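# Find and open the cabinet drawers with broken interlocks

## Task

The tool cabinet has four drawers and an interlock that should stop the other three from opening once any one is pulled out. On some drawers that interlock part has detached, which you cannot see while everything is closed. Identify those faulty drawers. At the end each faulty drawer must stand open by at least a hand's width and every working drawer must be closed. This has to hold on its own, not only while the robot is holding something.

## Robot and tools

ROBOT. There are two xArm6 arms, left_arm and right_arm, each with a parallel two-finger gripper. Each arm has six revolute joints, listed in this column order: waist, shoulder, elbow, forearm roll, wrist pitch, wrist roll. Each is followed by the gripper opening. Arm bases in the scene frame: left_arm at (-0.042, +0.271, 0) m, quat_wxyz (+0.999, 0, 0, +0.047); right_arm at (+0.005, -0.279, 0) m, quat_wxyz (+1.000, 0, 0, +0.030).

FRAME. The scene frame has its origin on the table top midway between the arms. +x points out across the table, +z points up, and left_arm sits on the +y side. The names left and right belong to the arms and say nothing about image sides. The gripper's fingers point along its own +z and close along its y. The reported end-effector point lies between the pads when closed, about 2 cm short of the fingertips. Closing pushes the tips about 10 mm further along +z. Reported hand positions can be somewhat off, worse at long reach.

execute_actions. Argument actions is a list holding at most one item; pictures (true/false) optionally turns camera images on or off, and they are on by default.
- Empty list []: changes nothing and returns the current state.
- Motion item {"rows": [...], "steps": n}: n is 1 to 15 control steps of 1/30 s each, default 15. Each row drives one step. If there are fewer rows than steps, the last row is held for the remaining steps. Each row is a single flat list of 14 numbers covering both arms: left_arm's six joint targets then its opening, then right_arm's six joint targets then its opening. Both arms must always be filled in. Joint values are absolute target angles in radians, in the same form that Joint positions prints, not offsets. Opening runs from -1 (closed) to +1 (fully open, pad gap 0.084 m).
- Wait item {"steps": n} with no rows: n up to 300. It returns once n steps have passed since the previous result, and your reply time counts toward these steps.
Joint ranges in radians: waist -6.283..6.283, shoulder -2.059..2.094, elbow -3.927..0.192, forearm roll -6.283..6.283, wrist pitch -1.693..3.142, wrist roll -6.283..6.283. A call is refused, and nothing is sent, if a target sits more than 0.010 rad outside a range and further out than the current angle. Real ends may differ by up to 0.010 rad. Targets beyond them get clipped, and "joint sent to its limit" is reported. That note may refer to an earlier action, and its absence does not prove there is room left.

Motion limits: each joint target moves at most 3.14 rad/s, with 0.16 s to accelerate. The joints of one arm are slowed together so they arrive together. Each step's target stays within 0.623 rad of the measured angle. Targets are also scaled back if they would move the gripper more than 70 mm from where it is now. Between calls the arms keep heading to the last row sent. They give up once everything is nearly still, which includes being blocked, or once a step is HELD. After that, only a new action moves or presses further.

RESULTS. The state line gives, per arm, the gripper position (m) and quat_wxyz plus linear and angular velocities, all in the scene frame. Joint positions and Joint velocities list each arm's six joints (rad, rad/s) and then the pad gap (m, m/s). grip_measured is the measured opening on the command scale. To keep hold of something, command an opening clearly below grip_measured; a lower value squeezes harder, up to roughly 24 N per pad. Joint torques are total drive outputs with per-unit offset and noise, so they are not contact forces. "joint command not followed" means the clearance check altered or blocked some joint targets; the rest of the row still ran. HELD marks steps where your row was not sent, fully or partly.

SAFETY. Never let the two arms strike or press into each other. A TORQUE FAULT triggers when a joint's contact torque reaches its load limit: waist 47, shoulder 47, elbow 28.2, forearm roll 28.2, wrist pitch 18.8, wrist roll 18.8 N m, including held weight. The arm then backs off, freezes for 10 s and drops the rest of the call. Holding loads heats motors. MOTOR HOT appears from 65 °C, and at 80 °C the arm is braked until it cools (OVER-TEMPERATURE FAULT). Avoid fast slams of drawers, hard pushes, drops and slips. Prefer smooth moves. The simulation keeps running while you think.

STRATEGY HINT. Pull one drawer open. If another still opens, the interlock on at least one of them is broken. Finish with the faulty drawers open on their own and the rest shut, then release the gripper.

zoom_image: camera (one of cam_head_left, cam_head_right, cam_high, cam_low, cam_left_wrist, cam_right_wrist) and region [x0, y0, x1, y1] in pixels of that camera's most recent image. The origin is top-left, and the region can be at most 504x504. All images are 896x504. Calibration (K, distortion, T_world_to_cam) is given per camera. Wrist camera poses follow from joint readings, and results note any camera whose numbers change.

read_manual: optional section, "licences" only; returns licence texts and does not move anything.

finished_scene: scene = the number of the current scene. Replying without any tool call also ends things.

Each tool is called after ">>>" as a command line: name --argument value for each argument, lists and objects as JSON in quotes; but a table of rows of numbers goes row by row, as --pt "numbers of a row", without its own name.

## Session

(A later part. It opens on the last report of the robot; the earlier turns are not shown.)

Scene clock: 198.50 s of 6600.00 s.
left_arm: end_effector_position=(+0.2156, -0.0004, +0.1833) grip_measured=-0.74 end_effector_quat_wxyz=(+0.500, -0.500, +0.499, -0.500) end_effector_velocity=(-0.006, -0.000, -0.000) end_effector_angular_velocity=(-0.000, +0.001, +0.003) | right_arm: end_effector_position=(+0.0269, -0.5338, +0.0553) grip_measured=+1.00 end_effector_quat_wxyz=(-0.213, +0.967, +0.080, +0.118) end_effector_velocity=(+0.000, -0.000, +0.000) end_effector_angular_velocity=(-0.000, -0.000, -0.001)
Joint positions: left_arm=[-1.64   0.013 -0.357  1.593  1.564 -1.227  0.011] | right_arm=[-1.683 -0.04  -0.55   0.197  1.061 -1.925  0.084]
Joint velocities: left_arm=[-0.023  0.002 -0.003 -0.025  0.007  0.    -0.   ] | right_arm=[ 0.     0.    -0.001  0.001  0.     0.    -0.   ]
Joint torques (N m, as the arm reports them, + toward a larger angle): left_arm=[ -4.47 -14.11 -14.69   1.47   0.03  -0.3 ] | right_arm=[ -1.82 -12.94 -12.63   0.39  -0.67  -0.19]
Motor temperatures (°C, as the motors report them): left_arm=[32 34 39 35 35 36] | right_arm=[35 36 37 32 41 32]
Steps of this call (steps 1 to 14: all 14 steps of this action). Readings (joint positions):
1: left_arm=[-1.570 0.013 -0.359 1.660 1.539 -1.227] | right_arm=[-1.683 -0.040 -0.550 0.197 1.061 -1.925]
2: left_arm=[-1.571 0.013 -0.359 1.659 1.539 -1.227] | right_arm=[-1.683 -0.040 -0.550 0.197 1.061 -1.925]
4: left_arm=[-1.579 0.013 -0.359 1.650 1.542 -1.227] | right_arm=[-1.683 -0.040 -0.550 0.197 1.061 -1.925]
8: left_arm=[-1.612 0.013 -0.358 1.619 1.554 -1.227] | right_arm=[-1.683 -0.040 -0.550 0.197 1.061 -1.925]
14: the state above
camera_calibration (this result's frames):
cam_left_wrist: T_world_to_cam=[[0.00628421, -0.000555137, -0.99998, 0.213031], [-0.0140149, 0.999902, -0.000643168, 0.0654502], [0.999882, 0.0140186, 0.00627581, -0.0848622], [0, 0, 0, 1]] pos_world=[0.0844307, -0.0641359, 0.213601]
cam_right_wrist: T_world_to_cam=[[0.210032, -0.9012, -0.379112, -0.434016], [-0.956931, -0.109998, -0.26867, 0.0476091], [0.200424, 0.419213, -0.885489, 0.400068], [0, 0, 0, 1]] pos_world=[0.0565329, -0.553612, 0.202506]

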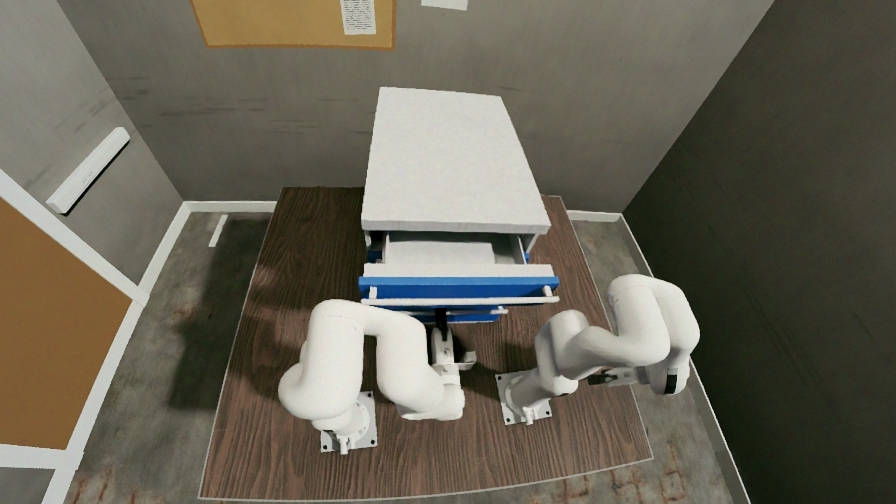

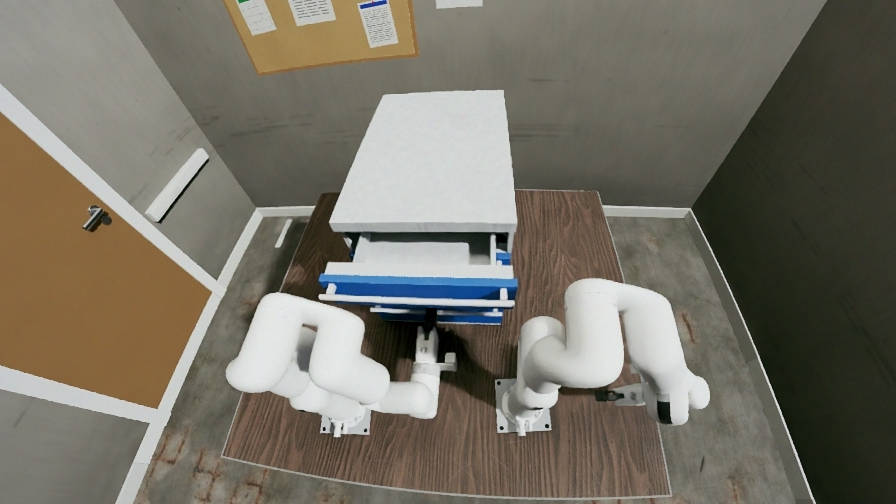

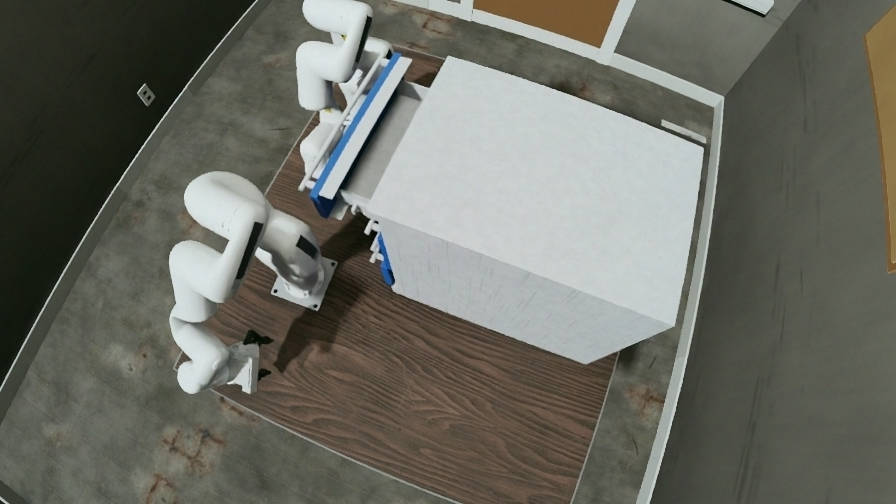

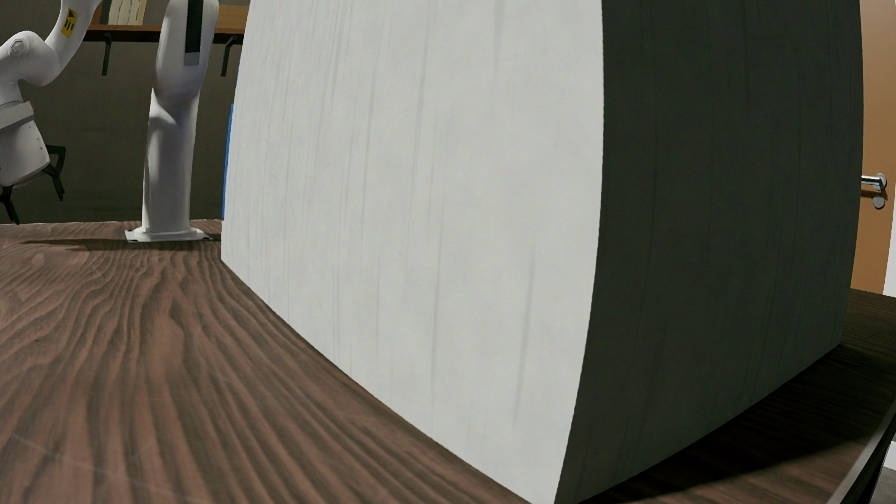

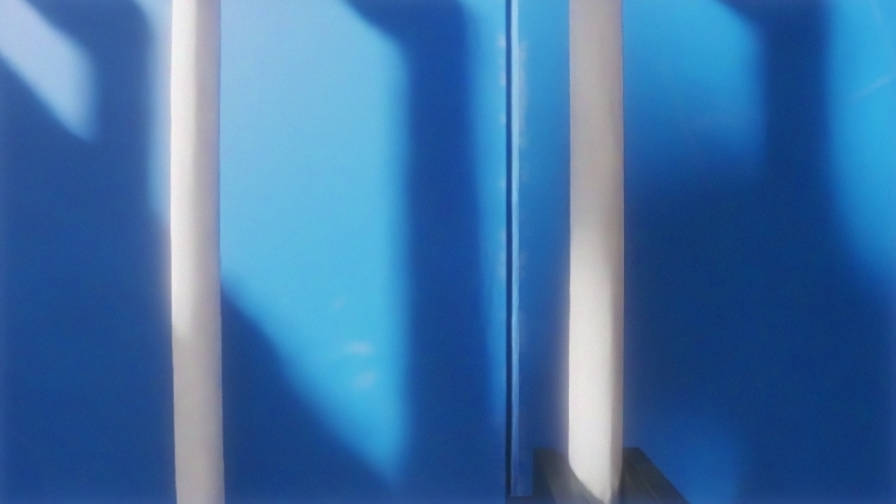

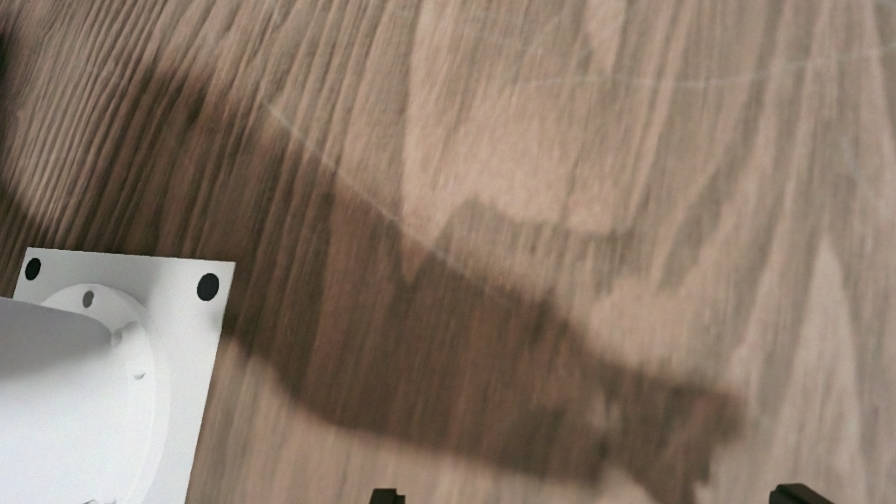

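>>> execute_actions --actions '[{"rows": [[-1.6534,0.0130,-0.3584,1.5815,1.5669,-1.2267,-1.0, -1.683,-0.04,-0.55,0.197,1.061,-1.925,1.0],[-1.6644,0.0129,-0.3583,1.5712,1.5706,-1.2267,-1.0, -1.683,-0.04,-0.55,0.197,1.061,-1.925,1.0],[-1.6754,0.0129,-0.3583,1.5608,1.5744,-1.2267,-1.0, -1.683,-0.04,-0.55,0.197,1.061,-1.925,1.0],[-1.6864,0.0128,-0.3582,1.5505,1.5782,-1.2267,-1.0, -1.683,-0.04,-0.55,0.197,1.061,-1.925,1.0],[-1.6974,0.0128,-0.3582,1.5402,1.5820,-1.2266,-1.0, -1.683,-0.04,-0.55,0.197,1.061,-1.925,1.0],[-1.7083,0.0128,-0.3582,1.5299,1.5857,-1.2266,-1.0, -1.683,-0.04,-0.55,0.197,1.061,-1.925,1.0],[-1.7193,0.0127,-0.3581,1.5196,1.5895,-1.2266,-1.0, -1.683,-0.04,-0.55,0.197,1.061,-1.925,1.0],[-1.7303,0.0127,-0.3581,1.5092,1.5933,-1.2266,-1.0, -1.683,-0.04,-0.55,0.197,1.061,-1.925,1.0],[-1.7413,0.0126,-0.3580,1.4989,1.5970,-1.2266,-1.0, -1.683,-0.04,-0.55,0.197,1.061,-1.925,1.0],[-1.7523,0.0126,-0.3580,1.4886,1.6008,-1.2266,-1.0, -1.683,-0.04,-0.55,0.197,1.061,-1.925,1.0]], "steps": 15}]'

Scene clock: 202.77 s of 6600.00 s.
left_arm: end_effector_position=(+0.1885, -0.0008, +0.1832) grip_measured=-0.74 end_effector_quat_wxyz=(+0.499, -0.500, +0.501, -0.501) end_effector_velocity=(-0.013, +0.001, +0.001) end_effector_angular_velocity=(-0.002, +0.000, +0.004) | right_arm: end_effector_position=(+0.0269, -0.5338, +0.0553) grip_measured=+1.00 end_effector_quat_wxyz=(-0.213, +0.967, +0.080, +0.118) end_effector_velocity=(+0.000, +0.001, +0.000) end_effector_angular_velocity=(+0.002, -0.000, -0.000)
Joint positions: left_arm=[-1.75   0.013 -0.358  1.493  1.598 -1.227  0.011] | right_arm=[-1.683 -0.04  -0.55   0.197  1.061 -1.925  0.084]
Joint velocities: left_arm=[-0.052  0.001 -0.004 -0.052  0.019  0.     0.   ] | right_arm=[-0.    -0.     0.    -0.     0.002  0.    -0.   ]
Joint torques (N m, as the arm reports them, + toward a larger angle): left_arm=[ -6.1  -13.75 -17.92   3.1   -1.83  -0.34] | right_arm=[ -2.28 -12.62 -12.47   0.5   -0.64  -0.23]
Motor temperatures (°C, as the motors report them): left_arm=[32 34 39 35 35 36] | right_arm=[35 36 37 32 41 32]
Steps of this call (steps 1 to 15: the robot went on to your last target; steps 16 to 90: nothing new was sent; then 0.77 s passed at rest; steps 91 to 105: all 15 steps of this action). Readings (joint positions):
91: left_arm=[-1.643 0.013 -0.358 1.591 1.563 -1.227] | right_arm=[-1.683 -0.040 -0.550 0.197 1.061 -1.925]
92: left_arm=[-1.645 0.013 -0.358 1.589 1.564 -1.227] | right_arm=[-1.683 -0.040 -0.550 0.197 1.061 -1.925]
94: left_arm=[-1.656 0.013 -0.359 1.579 1.568 -1.227] | right_arm=[-1.683 -0.040 -0.550 0.197 1.061 -1.925]
98: left_arm=[-1.694 0.013 -0.358 1.543 1.581 -1.227] | right_arm=[-1.683 -0.040 -0.550 0.197 1.061 -1.925]
105: the state above
camera_calibration (this result's frames):
cam_left_wrist: T_world_to_cam=[[0.00526048, -0.0005893, -0.999986, 0.213358], [-0.0104716, 0.999945, -0.000644362, 0.0647813], [0.999931, 0.0104748, 0.00525402, -0.0576025], [0, 0, 0, 1]] pos_world=[0.0571545, -0.0640486, 0.213699]
cam_right_wrist: T_world_to_cam=[[0.210032, -0.9012, -0.379112, -0.434016], [-0.956931, -0.109998, -0.26867, 0.047609], [0.200424, 0.419213, -0.885489, 0.400068], [0, 0, 0, 1]] pos_world=[0.0565329, -0.553612, 0.202506]

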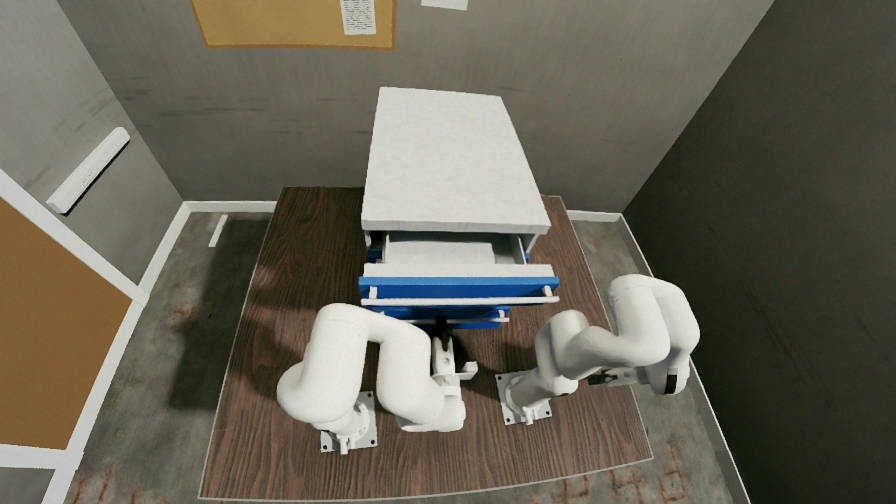

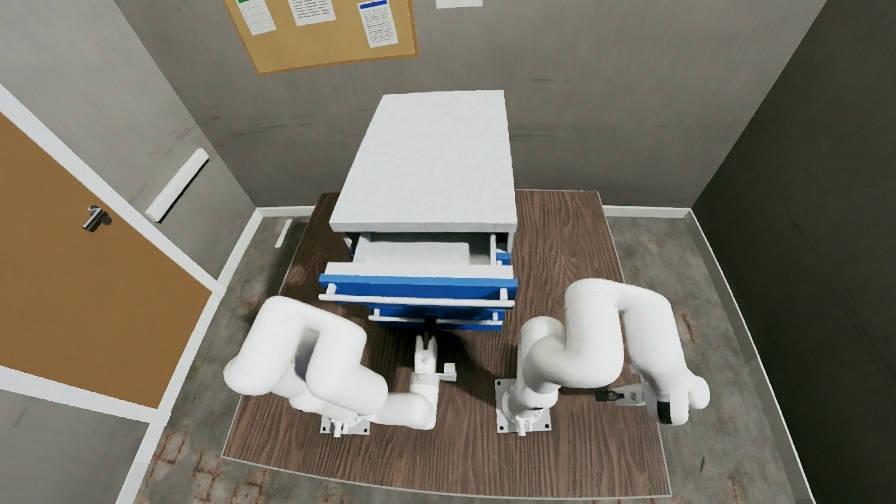

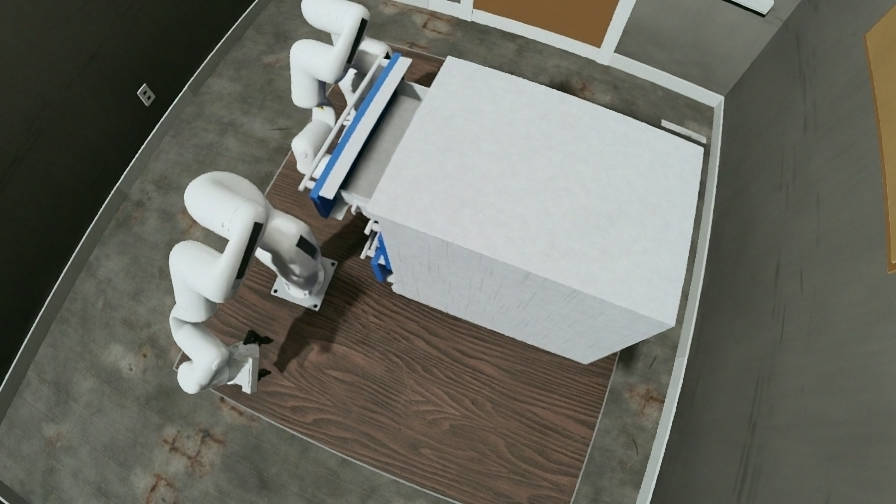

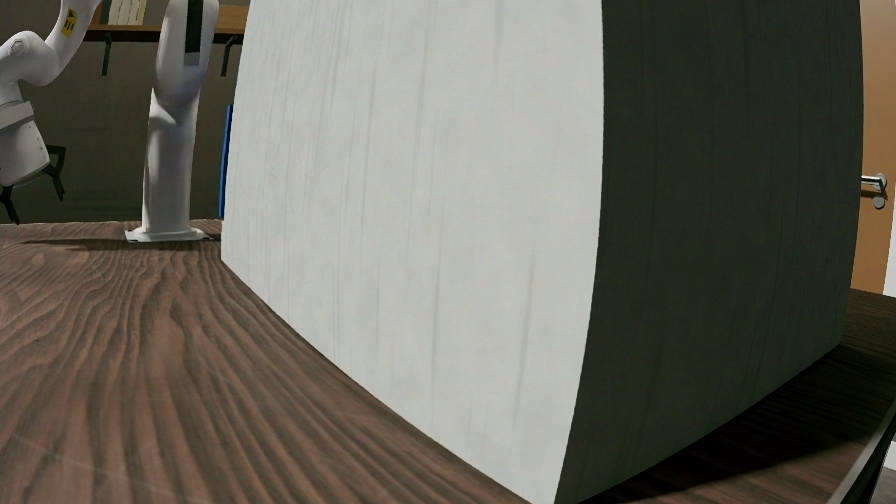

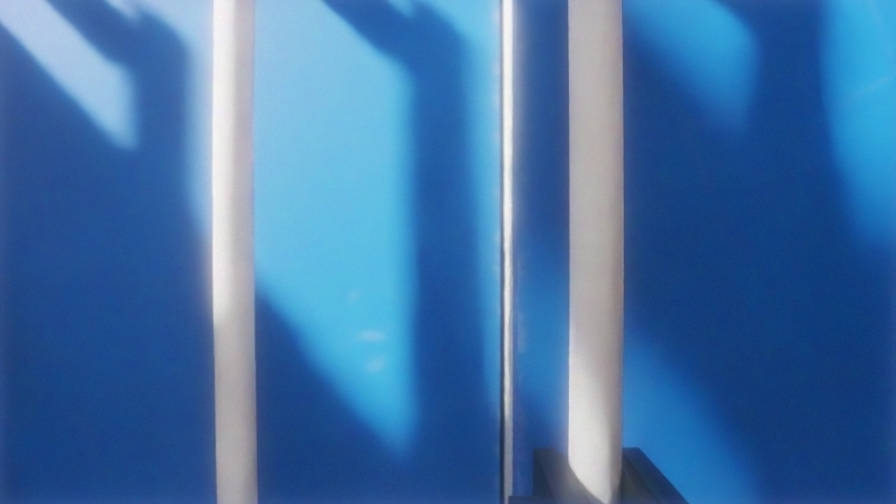

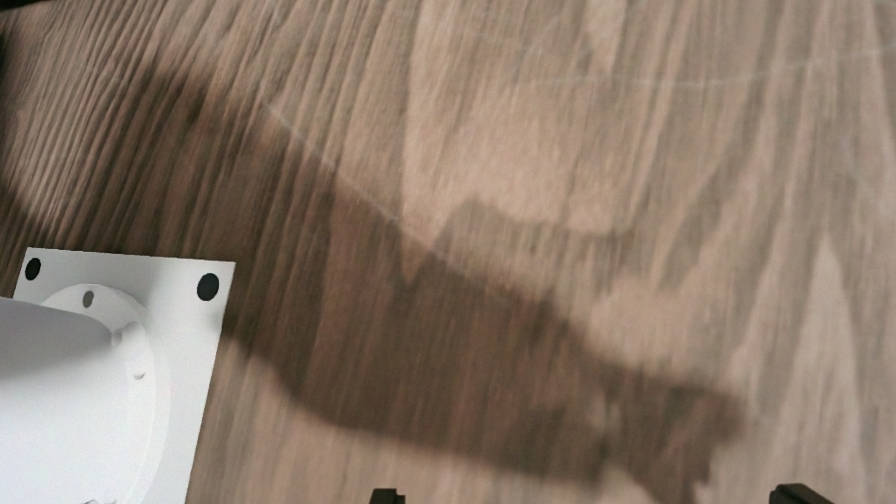

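>>> execute_actions --actions '[{"rows": [[-1.7776,0.0150,-0.3611,1.4648,1.6096,-1.2271,-1.0, -1.683,-0.04,-0.55,0.197,1.061,-1.925,1.0],[-1.8029,0.0176,-0.3646,1.4410,1.6184,-1.2276,-1.0, -1.683,-0.04,-0.55,0.197,1.061,-1.925,1.0],[-1.8282,0.0205,-0.3684,1.4172,1.6272,-1.2281,-1.0, -1.683,-0.04,-0.55,0.197,1.061,-1.925,1.0],[-1.8536,0.0236,-0.3725,1.3935,1.6360,-1.2287,-1.0, -1.683,-0.04,-0.55,0.197,1.061,-1.925,1.0],[-1.8789,0.0270,-0.3769,1.3697,1.6448,-1.2292,-1.0, -1.683,-0.04,-0.55,0.197,1.061,-1.925,1.0],[-1.9042,0.0306,-0.3815,1.3459,1.6536,-1.2297,-1.0, -1.683,-0.04,-0.55,0.197,1.061,-1.925,1.0],[-1.9295,0.0344,-0.3865,1.3221,1.6624,-1.2302,-1.0, -1.683,-0.04,-0.55,0.197,1.061,-1.925,1.0],[-1.9526,0.0394,-0.3933,1.3004,1.6708,-1.2309,-1.0, -1.683,-0.04,-0.55,0.197,1.061,-1.925,1.0],[-1.9757,0.0446,-0.4004,1.2788,1.6793,-1.2316,-1.0, -1.683,-0.04,-0.55,0.197,1.061,-1.925,1.0],[-1.9988,0.0501,-0.4079,1.2571,1.6877,-1.2323,-1.0, -1.683,-0.04,-0.55,0.197,1.061,-1.925,1.0],[-2.0218,0.0558,-0.4157,1.2354,1.6962,-1.2329,-1.0, -1.683,-0.04,-0.55,0.197,1.061,-1.925,1.0],[-2.0449,0.0618,-0.4238,1.2137,1.7046,-1.2336,-1.0, -1.683,-0.04,-0.55,0.197,1.061,-1.925,1.0],[-2.0680,0.0680,-0.4322,1.1921,1.7131,-1.2343,-1.0, -1.683,-0.04,-0.55,0.197,1.061,-1.925,1.0],[-2.0911,0.0744,-0.4409,1.1704,1.7215,-1.2350,-1.0, -1.683,-0.04,-0.55,0.197,1.061,-1.925,1.0]], "steps": 15}]' --pictures false

>>> execute_actions --actions '[{"steps": 12}]'

>>> zoom_image --camera "cam_high" --region '[290, 170, 430, 300]'

Scene clock: 209.27 s of 6600.00 s.
left_arm: end_effector_position=(+0.1159, -0.0004, +0.1834) grip_measured=-0.74 end_effector_quat_wxyz=(+0.501, -0.500, +0.499, -0.501) end_effector_velocity=(-0.190, +0.000, -0.001) end_effector_angular_velocity=(-0.001, +0.003, -0.010) | right_arm: end_effector_position=(+0.0269, -0.5338, +0.0553) grip_measured=+1.00 end_effector_quat_wxyz=(-0.213, +0.967, +0.080, +0.118) end_effector_velocity=(+0.000, +0.000, -0.000) end_effector_angular_velocity=(+0.001, -0.000, -0.000)
Joint positions: left_arm=[-2.029  0.059 -0.418  1.229  1.699 -1.233  0.011] | right_arm=[-1.683 -0.04  -0.55   0.197  1.061 -1.925  0.084]
Joint velocities: left_arm=[-0.675  0.17  -0.233 -0.626  0.239 -0.02  -0.   ] | right_arm=[-0.     0.     0.001  0.    -0.     0.    -0.   ]
Joint torques (N m, as the arm reports them, + toward a larger angle): left_arm=[ -1.47 -16.92 -13.52   1.79   1.76  -0.5 ] | right_arm=[ -2.04 -12.81 -12.34   0.37  -0.7   -0.27]
Motor temperatures (°C, as the motors report them): left_arm=[32 34 39 35 35 36] | right_arm=[35 36 37 32 41 32]
Steps of this call (steps 1 to 15: the robot went on to your last target; steps 16 to 90: nothing new was sent; then 3.00 s passed at rest; steps 91 to 105: all 15 steps of this action). Readings (joint positions):
91: left_arm=[-1.753 0.013 -0.358 1.488 1.601 -1.227] | right_arm=[-1.683 -0.040 -0.550 0.197 1.061 -1.925]
92: left_arm=[-1.757 0.013 -0.359 1.484 1.603 -1.227] | right_arm=[-1.683 -0.040 -0.550 0.197 1.061 -1.925]
94: left_arm=[-1.780 0.016 -0.362 1.461 1.611 -1.227] | right_arm=[-1.683 -0.040 -0.550 0.197 1.061 -1.925]
98: left_arm=[-1.864 0.026 -0.374 1.383 1.640 -1.229] | right_arm=[-1.683 -0.040 -0.550 0.197 1.061 -1.925]
105: the state above

Scene clock: 209.67 s of 6600.00 s.
left_arm: end_effector_position=(+0.0982, -0.0002, +0.1835) grip_measured=-0.74 end_effector_quat_wxyz=(+0.500, -0.500, +0.500, -0.501) end_effector_velocity=(-0.002, +0.000, +0.000) end_effector_angular_velocity=(+0.000, -0.001, -0.000) | right_arm: end_effector_position=(+0.0269, -0.5338, +0.0553) grip_measured=+1.00 end_effector_quat_wxyz=(-0.213, +0.967, +0.080, +0.118) end_effector_velocity=(+0.000, -0.000, +0.000) end_effector_angular_velocity=(+0.000, -0.000, +0.000)
Joint positions: left_arm=[-2.09   0.074 -0.441  1.172  1.721 -1.235  0.011] | right_arm=[-1.683 -0.04  -0.55   0.197  1.061 -1.925  0.084]
Joint velocities: left_arm=[-0.006  0.002 -0.001 -0.005  0.003 -0.001  0.   ] | right_arm=[ 0.    -0.    -0.001  0.     0.001  0.     0.   ]
Joint torques (N m, as the arm reports them, + toward a larger angle): left_arm=[ -2.21 -16.62 -12.17   0.23   2.62  -0.45] | right_arm=[ -2.36 -12.96 -12.59   0.32  -0.54  -0.35]
Motor temperatures (°C, as the motors report them): left_arm=[32 34 39 35 35 36] | right_arm=[35 36 37 32 41 32]
Steps of this call (steps 1 to 12: the robot went on to your last target). Readings (joint positions):
1: left_arm=[-2.050 0.064 -0.426 1.209 1.706 -1.234] | right_arm=[-1.683 -0.040 -0.550 0.197 1.061 -1.925]
2: left_arm=[-2.067 0.068 -0.432 1.194 1.712 -1.234] | right_arm=[-1.683 -0.040 -0.550 0.197 1.061 -1.925]
4: left_arm=[-2.083 0.072 -0.438 1.179 1.718 -1.235] | right_arm=[-1.683 -0.040 -0.550 0.197 1.061 -1.925]
8: left_arm=[-2.089 0.074 -0.441 1.173 1.720 -1.235] | right_arm=[-1.683 -0.040 -0.550 0.197 1.061 -1.925]
12: the state above
camera_calibration (this result's frames):
cam_left_wrist: T_world_to_cam=[[0.00704891, -0.00104017, -0.999975, 0.213897], [-0.0122893, 0.999924, -0.00112674, 0.0634873], [0.9999, 0.0122969, 0.00703559, 0.0323233], [0, 0, 0, 1]] pos_world=[-0.0330476, -0.0636574, 0.213735]
cam_right_wrist: T_world_to_cam=[[0.210032, -0.9012, -0.379112, -0.434016], [-0.956931, -0.109998, -0.26867, 0.0476091], [0.200424, 0.419213, -0.885489, 0.400068], [0, 0, 0, 1]] pos_world=[0.0565329, -0.553612, 0.202506]

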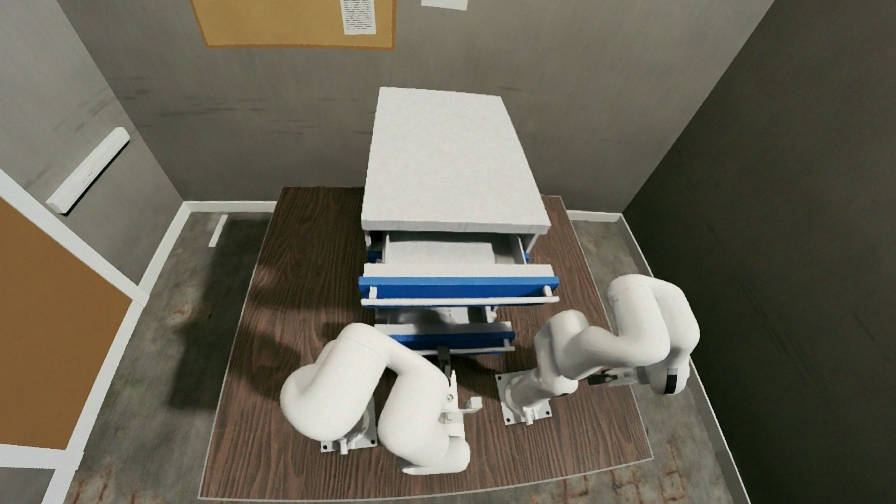

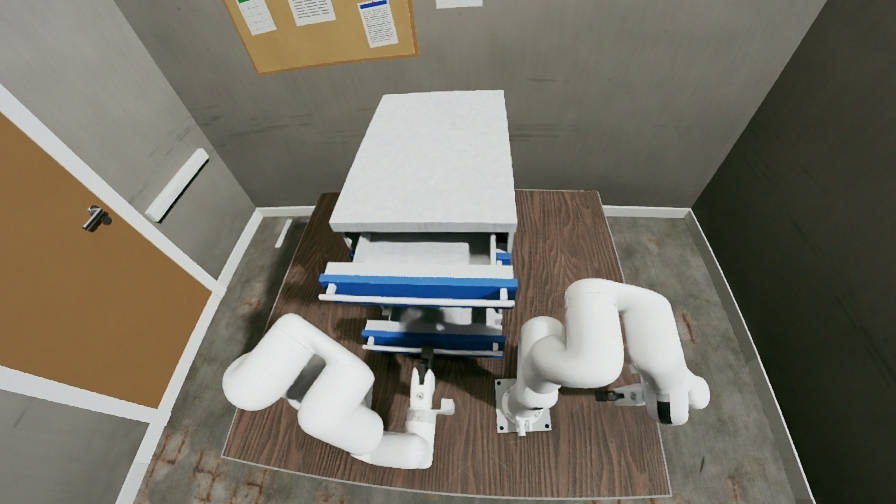

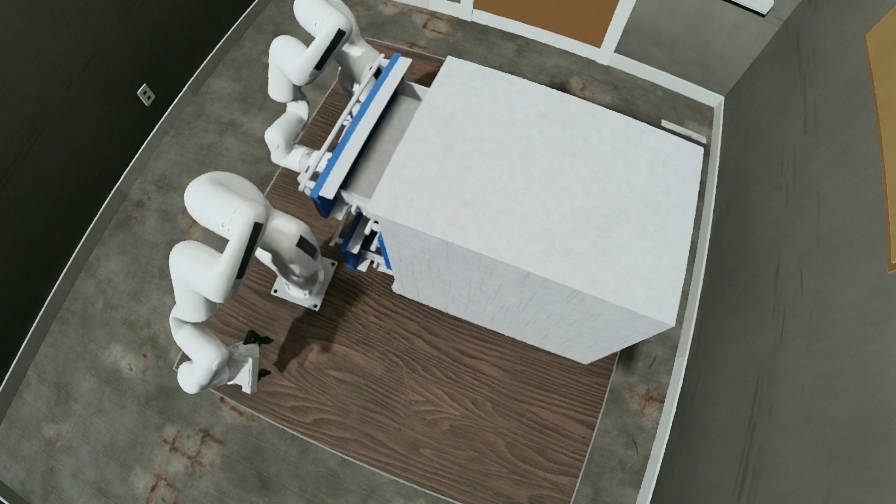

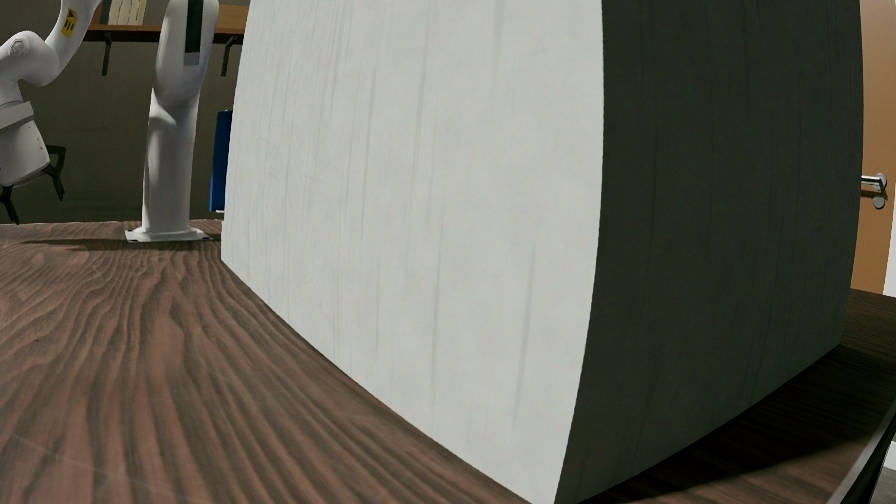

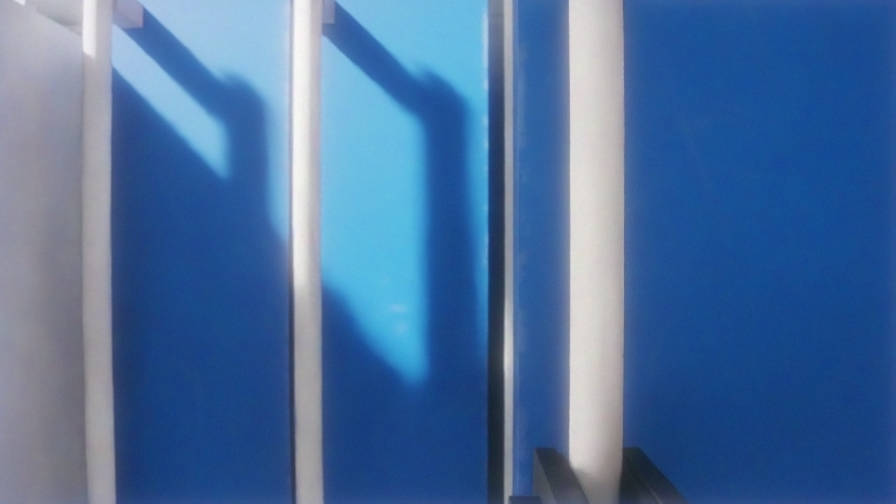

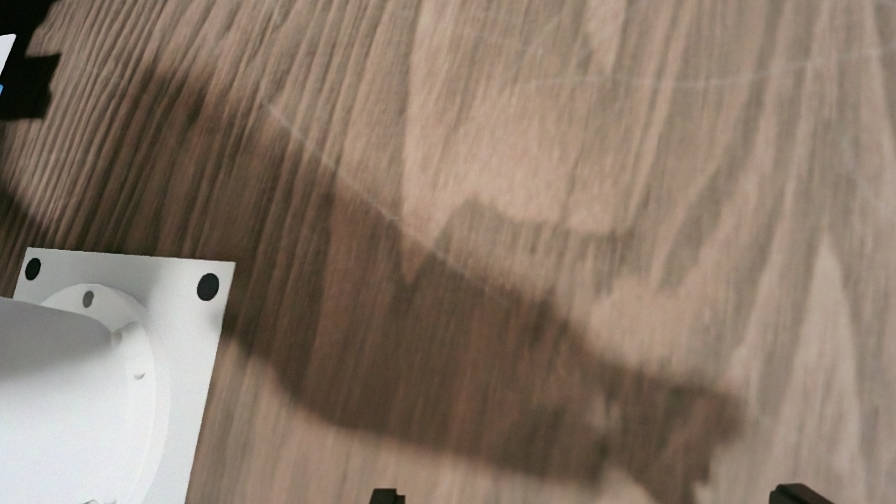

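Region (290, 170, 430, 300) of cam_high's 896x504 image, scaled by 3.600, with more detail than that image has; it fills the top 468 rows of this view, and the rest is white.

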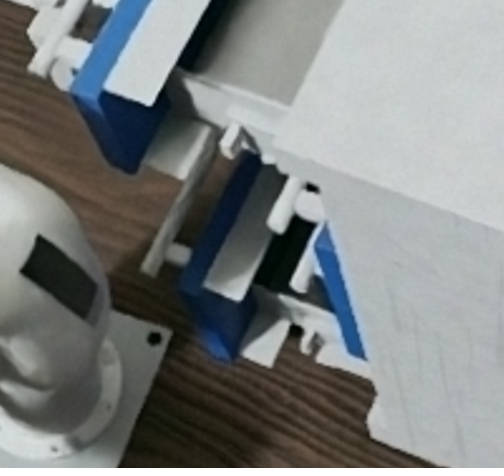

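>>> execute_actions --actions '[{"rows": [[-2.0911,0.0744,-0.4409,1.1704,1.7215,-1.2350,0.2, -1.31,0.0992,-0.8932,0.442,1.3,-1.261,1.0],[-2.0911,0.0744,-0.4409,1.1704,1.7215,-1.2350,0.2, -1.31,0.0992,-0.8932,0.442,1.3,-1.261,1.0],[-2.0911,0.0744,-0.4409,1.1704,1.7215,-1.2350,0.2, -1.31,0.0992,-0.8932,0.442,1.3,-1.261,1.0],[-2.0911,0.0744,-0.4409,1.1704,1.7215,-1.2350,0.2, -1.31,0.0992,-0.8932,0.442,1.3,-1.261,1.0],[-2.0911,0.0744,-0.4409,1.1704,1.7215,-1.2350,0.2, -1.31,0.0992,-0.8932,0.442,1.3,-1.261,1.0],[-2.0911,0.0744,-0.4409,1.1704,1.7215,-1.2350,0.2, -1.31,0.0992,-0.8932,0.442,1.3,-1.261,1.0],[-2.0911,0.0744,-0.4409,1.1704,1.7215,-1.2350,0.2, -1.31,0.0992,-0.8932,0.442,1.3,-1.261,1.0],[-2.24,0.129,-0.516,1.035,1.777,-1.241,0.2, -1.31,0.0992,-0.8932,0.442,1.3,-1.261,1.0]], "steps": 15}]' --pictures false

>>> execute_actions --actions '[{"rows": [[-2.24,0.129,-0.516,1.035,1.777,-1.241,0.2, -1.31,0.0992,-0.8932,0.442,1.3,-1.261,1.0],[-2.24,0.129,-0.516,1.035,1.777,-1.241,0.2, -1.31,0.0992,-0.8932,0.442,1.3,-1.261,1.0],[-2.28,-0.197,-0.50,1.084,1.952,-0.972,0.2, -1.31,0.0992,-0.8932,0.442,1.3,-1.261,1.0],[-2.28,-0.197,-0.50,1.084,1.952,-0.972,0.2, -1.31,0.0992,-0.8932,0.442,1.3,-1.261,1.0],[-2.28,-0.197,-0.50,1.084,1.952,-0.972,0.2, -1.31,0.0992,-0.8932,0.442,2.314,-1.261,1.0]], "steps": 15}]' --pictures false

>>> execute_actions --actions '[{"rows": [[-2.1249,-0.2870,-0.4149,1.2090,1.8616,-0.9225,0.2, -1.31,0.0992,-0.8932,0.442,2.314,-1.261,1.0],[-2.1249,-0.2870,-0.4149,1.2090,1.8616,-0.9225,0.2, -1.31,0.0992,-0.8932,0.442,2.314,-1.261,1.0],[-2.1249,-0.2870,-0.4149,1.2090,1.8616,-0.9225,0.2, -1.31,0.0992,-0.8932,0.442,2.314,-1.261,1.0],[-2.1249,-0.2870,-0.4149,1.2090,1.8616,-0.9225,0.2, -1.31,0.0992,-0.8932,0.442,2.314,-1.261,1.0],[-1.9546,-0.3538,-0.3516,1.3475,1.7572,-0.8864,0.2, -1.31,0.0992,-0.8932,0.442,2.314,-1.261,1.0],[-1.9546,-0.3538,-0.3516,1.3475,1.7572,-0.8864,0.2, -1.31,0.0992,-0.8932,0.442,2.314,-1.261,1.0],[-1.9546,-0.3538,-0.3516,1.3475,1.7572,-0.8864,0.2, -1.31,0.0992,-0.8932,0.442,2.314,-1.261,1.0],[-1.9546,-0.3538,-0.3516,1.3475,1.7572,-0.8864,0.2, -1.31,0.0992,-0.8932,0.442,2.314,-1.261,1.0],[-1.7615,-0.3911,-0.3178,1.4973,1.6336,-0.8643,0.2, -1.31,0.0992,-0.8932,0.442,2.314,-1.261,1.0]], "steps": 15}]' --pictures false

>>> execute_actions --actions '[{"steps": 15}]'

Scene clock: 246.17 s of 6600.00 s.
left_arm: end_effector_position=(+0.0531, -0.0002, +0.1826) grip_measured=+0.19 end_effector_quat_wxyz=(+0.498, -0.499, +0.502, -0.502) end_effector_velocity=(-0.040, +0.013, -0.001) end_effector_angular_velocity=(+0.017, -0.014, +0.016) | right_arm: end_effector_position=(+0.1829, -0.5722, +0.1115) grip_measured=+1.00 end_effector_quat_wxyz=(-0.280, +0.950, -0.087, +0.108) end_effector_velocity=(+0.283, +0.003, +0.105) end_effector_angular_velocity=(+0.339, +0.158, -0.380)
Joint positions: left_arm=[-2.234  0.126 -0.513  1.043  1.773 -1.241  0.052] | right_arm=[-1.346  0.085 -0.86   0.418  1.276 -1.329  0.084]
Joint velocities: left_arm=[-0.134  0.053 -0.058 -0.14   0.065 -0.006  0.001] | right_arm=[ 0.55   0.195 -0.499  0.35   0.336  0.946 -0.   ]
Joint torques (N m, as the arm reports them, + toward a larger angle): left_arm=[  4.56 -18.09 -10.55   0.88   2.62  -0.31] | right_arm=[ -8.06 -17.21 -10.86  -0.3   -0.65  -0.7 ]
Motor temperatures (°C, as the motors report them): left_arm=[32 34 38 35 36 36] | right_arm=[35 36 37 32 41 32]
Steps of this call (steps 1 to 30: the robot went on to your last target; steps 31 to 90: nothing new was sent; then 33.00 s passed at rest; steps 91 to 105: all 15 steps of this action). Readings (joint positions):
91: left_arm=[-2.091 0.074 -0.441 1.170 1.722 -1.235] | right_arm=[-1.683 -0.040 -0.550 0.197 1.061 -1.924]
92: left_arm=[-2.091 0.074 -0.440 1.169 1.723 -1.235] | right_arm=[-1.678 -0.038 -0.554 0.201 1.065 -1.914]
94: left_arm=[-2.091 0.074 -0.439 1.169 1.724 -1.235] | right_arm=[-1.638 -0.022 -0.590 0.228 1.093 -1.844]
98: left_arm=[-2.091 0.074 -0.440 1.169 1.723 -1.235] | right_arm=[-1.520 0.021 -0.701 0.304 1.165 -1.641]
105: the state above

Scene clock: 246.67 s of 6600.00 s.
left_arm: end_effector_position=(+0.0502, +0.0002, +0.2813) grip_measured=+0.19 end_effector_quat_wxyz=(+0.498, -0.498, +0.499, -0.505) end_effector_velocity=(+0.005, +0.010, +0.010) end_effector_angular_velocity=(+0.057, -0.030, +0.008) | right_arm: end_effector_position=(+0.1807, -0.4547, +0.1813) grip_measured=+1.00 end_effector_quat_wxyz=(-0.519, +0.851, -0.053, +0.054) end_effector_velocity=(-0.097, +0.330, +0.313) end_effector_angular_velocity=(+1.684, -0.001, +0.539)
Joint positions: left_arm=[-2.279 -0.193 -0.5    1.083  1.949 -0.977  0.052] | right_arm=[-1.312  0.099 -0.891  0.441  1.814 -1.263  0.084]
Joint velocities: left_arm=[-0.009 -0.037  0.03   0.006  0.036  0.065 -0.   ] | right_arm=[ 0.005 -0.    -0.007  0.003  1.773  0.006  0.   ]
Joint torques (N m, as the arm reports them, + toward a larger angle): left_arm=[ -0.77 -11.69 -16.73   1.33   2.16  -0.53] | right_arm=[ -2.36 -15.79 -13.08   0.89   0.96  -0.18]
Motor temperatures (°C, as the motors report them): left_arm=[32 34 38 35 36 36] | right_arm=[35 36 37 32 41 32]
Steps of this call (steps 1 to 15: all 15 steps of this action). Readings (joint positions):
1: left_arm=[-2.237 0.127 -0.514 1.040 1.774 -1.241] | right_arm=[-1.330 0.091 -0.874 0.428 1.285 -1.302]
2: left_arm=[-2.238 0.128 -0.514 1.038 1.776 -1.241] | right_arm=[-1.320 0.094 -0.883 0.434 1.292 -1.285]
4: left_arm=[-2.240 0.121 -0.513 1.039 1.782 -1.232] | right_arm=[-1.313 0.097 -0.889 0.439 1.297 -1.269]
8: left_arm=[-2.260 -0.045 -0.507 1.063 1.870 -1.097] | right_arm=[-1.313 0.098 -0.892 0.441 1.383 -1.264]
15: the state above

Scene clock: 247.17 s of 6600.00 s.
left_arm: end_effector_position=(+0.1821, -0.0003, +0.2832) grip_measured=+0.19 end_effector_quat_wxyz=(+0.501, -0.501, +0.498, -0.500) end_effector_velocity=(+0.120, +0.016, -0.001) end_effector_angular_velocity=(+0.032, -0.009, +0.005) | right_arm: end_effector_position=(+0.1476, -0.3880, +0.2870) grip_measured=+1.00 end_effector_quat_wxyz=(+0.706, -0.708, +0.000, -0.000) end_effector_velocity=(-0.002, +0.002, +0.005) end_effector_angular_velocity=(+0.022, +0.001, +0.007)
Joint positions: left_arm=[-1.788 -0.385 -0.323  1.474  1.654 -0.868  0.052] | right_arm=[-1.31   0.099 -0.893  0.442  2.312 -1.261  0.084]
Joint velocities: left_arm=[ 0.52  -0.115  0.112  0.4   -0.326  0.068  0.   ] | right_arm=[ 0.     0.001  0.001 -0.001  0.022 -0.     0.   ]
Joint torques (N m, as the arm reports them, + toward a larger angle): left_arm=[-13.42  -7.64 -19.66  -0.17   1.95  -0.39] | right_arm=[ -2.08 -14.69 -12.03   1.11   1.66  -0.29]
Motor temperatures (°C, as the motors report them): left_arm=[32 34 38 35 36 36] | right_arm=[35 36 37 32 41 32]
Steps of this call (steps 1 to 15: all 15 steps of this action). Readings (joint positions):
1: left_arm=[-2.279 -0.194 -0.499 1.084 1.949 -0.975] | right_arm=[-1.311 0.099 -0.891 0.441 1.874 -1.262]
2: left_arm=[-2.272 -0.200 -0.494 1.091 1.943 -0.970] | right_arm=[-1.311 0.099 -0.892 0.441 1.933 -1.262]
4: left_arm=[-2.214 -0.234 -0.463 1.139 1.910 -0.950] | right_arm=[-1.311 0.099 -0.892 0.442 2.052 -1.262]
8: left_arm=[-2.059 -0.309 -0.393 1.262 1.821 -0.911] | right_arm=[-1.310 0.099 -0.893 0.442 2.253 -1.261]
15: the state above

Scene clock: 247.67 s of 6600.00 s.
left_arm: end_effector_position=(+0.1878, -0.0006, +0.2830) grip_measured=+0.19 end_effector_quat_wxyz=(+0.500, -0.500, +0.500, -0.500) end_effector_velocity=(+0.001, +0.000, -0.000) end_effector_angular_velocity=(+0.001, -0.000, +0.001) | right_arm: end_effector_position=(+0.1474, -0.3878, +0.2875) grip_measured=+1.00 end_effector_quat_wxyz=(+0.707, -0.707, -0.000, +0.000) end_effector_velocity=(-0.000, +0.000, -0.000) end_effector_angular_velocity=(+0.000, -0.000, +0.000)
Joint positions: left_arm=[-1.762 -0.391 -0.318  1.497  1.634 -0.864  0.052] | right_arm=[-1.31   0.099 -0.893  0.442  2.314 -1.261  0.084]
Joint velocities: left_arm=[ 0.003  0.     0.     0.001 -0.001  0.     0.   ] | right_arm=[ 0. -0.  0. -0. -0. -0.  0.]
Joint torques (N m, as the arm reports them, + toward a larger angle): left_arm=[ -0.85 -10.46 -18.57   1.14   2.02  -0.3 ] | right_arm=[ -2.12 -14.74 -12.02   0.96   1.73  -0.28]
Motor temperatures (°C, as the motors report them): left_arm=[32 34 38 35 36 36] | right_arm=[35 36 37 32 41 32]
Steps of this call (steps 1 to 15: the robot went on to your last target). Readings (joint positions):
1: left_arm=[-1.775 -0.388 -0.321 1.484 1.645 -0.867] | right_arm=[-1.310 0.099 -0.893 0.442 2.312 -1.261]
2: left_arm=[-1.769 -0.389 -0.319 1.490 1.640 -0.866] | right_arm=[-1.310 0.099 -0.893 0.442 2.313 -1.261]
4: left_arm=[-1.765 -0.390 -0.319 1.494 1.636 -0.865] | right_arm=[-1.310 0.099 -0.893 0.442 2.313 -1.261]
8: left_arm=[-1.763 -0.391 -0.318 1.496 1.634 -0.864] | right_arm=[-1.310 0.099 -0.893 0.442 2.314 -1.261]
15: the state above
camera_calibration (this result's frames):
cam_left_wrist: T_world_to_cam=[[0.00541655, -0.000105764, -0.999985, 0.313125], [-0.0122204, 0.999925, -0.000171951, 0.0648146], [0.999911, 0.0122211, 0.00541485, -0.0574174], [0, 0, 0, 1]] pos_world=[0.0565083, -0.064075, 0.313442]
cam_right_wrist: T_world_to_cam=[[0.00920493, -0.0131054, -0.999872, 0.312723], [-0.999949, 0.00407958, -0.00925911, 0.217369], [0.0042004, 0.999906, -0.0130672, 0.523663], [0, 0, 0, 1]] pos_world=[0.21228, -0.520402, 0.321538]

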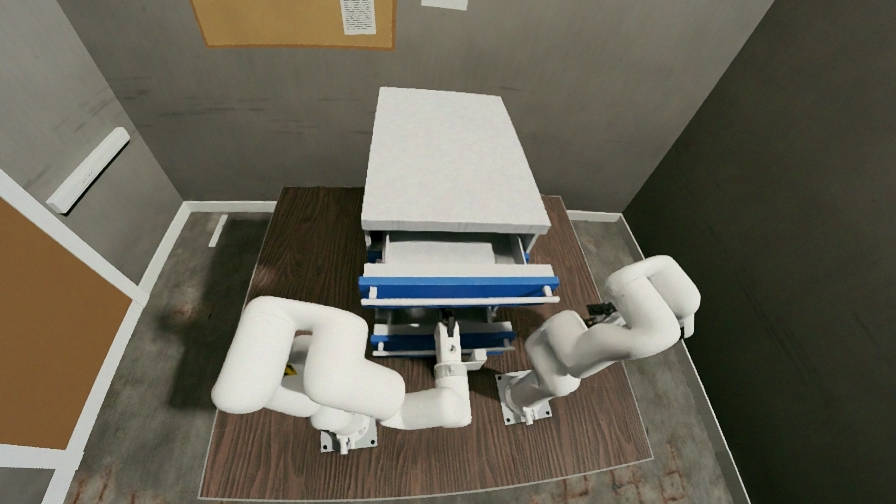

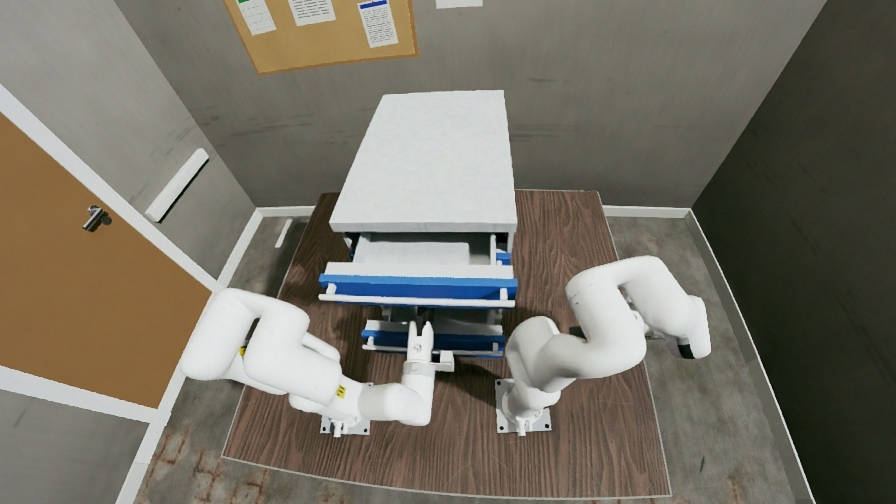

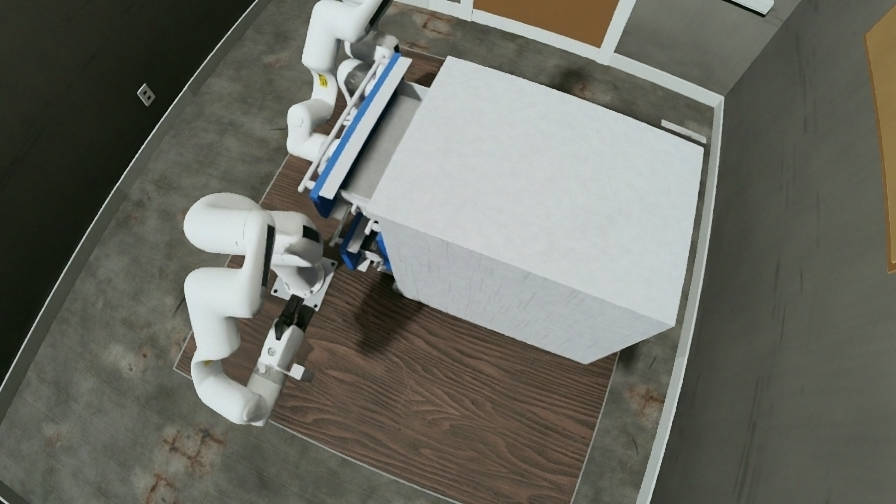

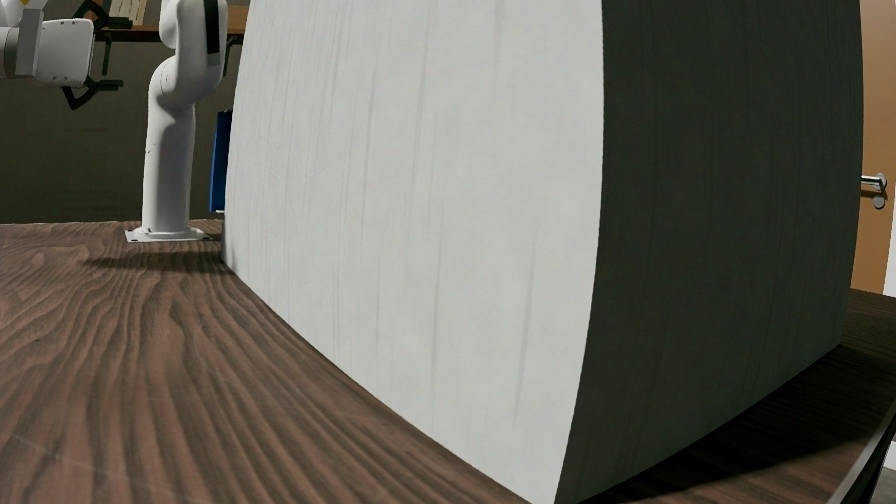

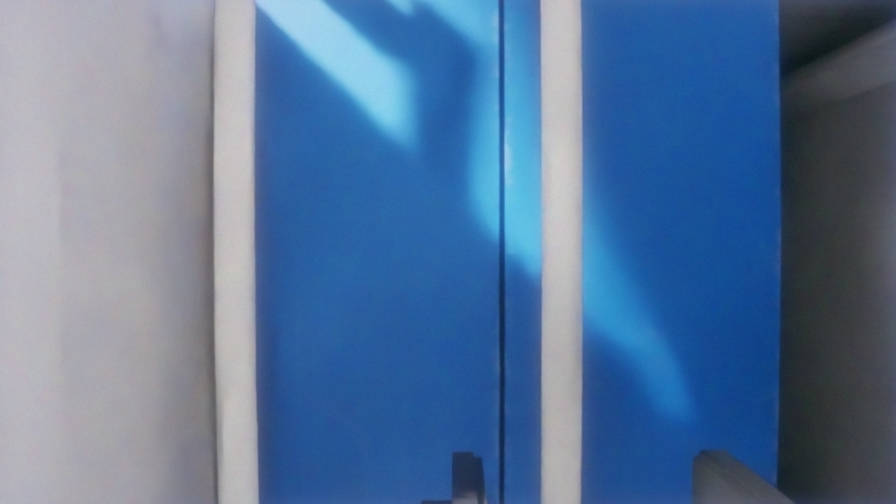

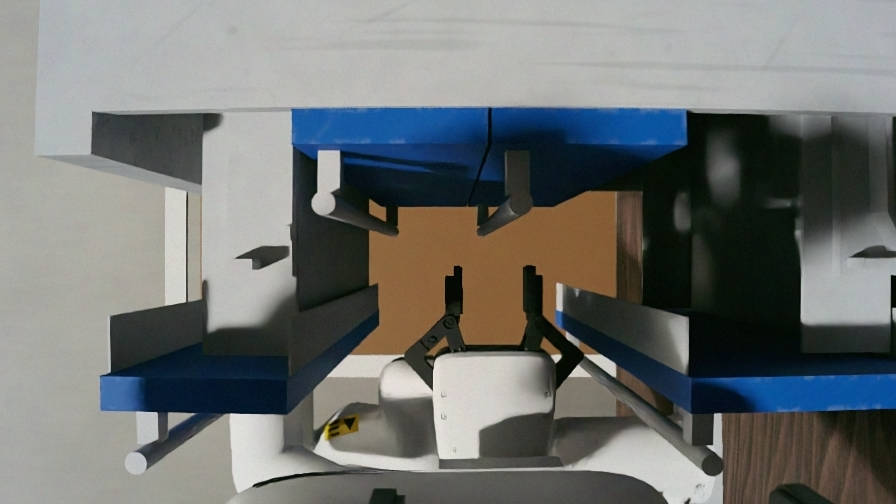

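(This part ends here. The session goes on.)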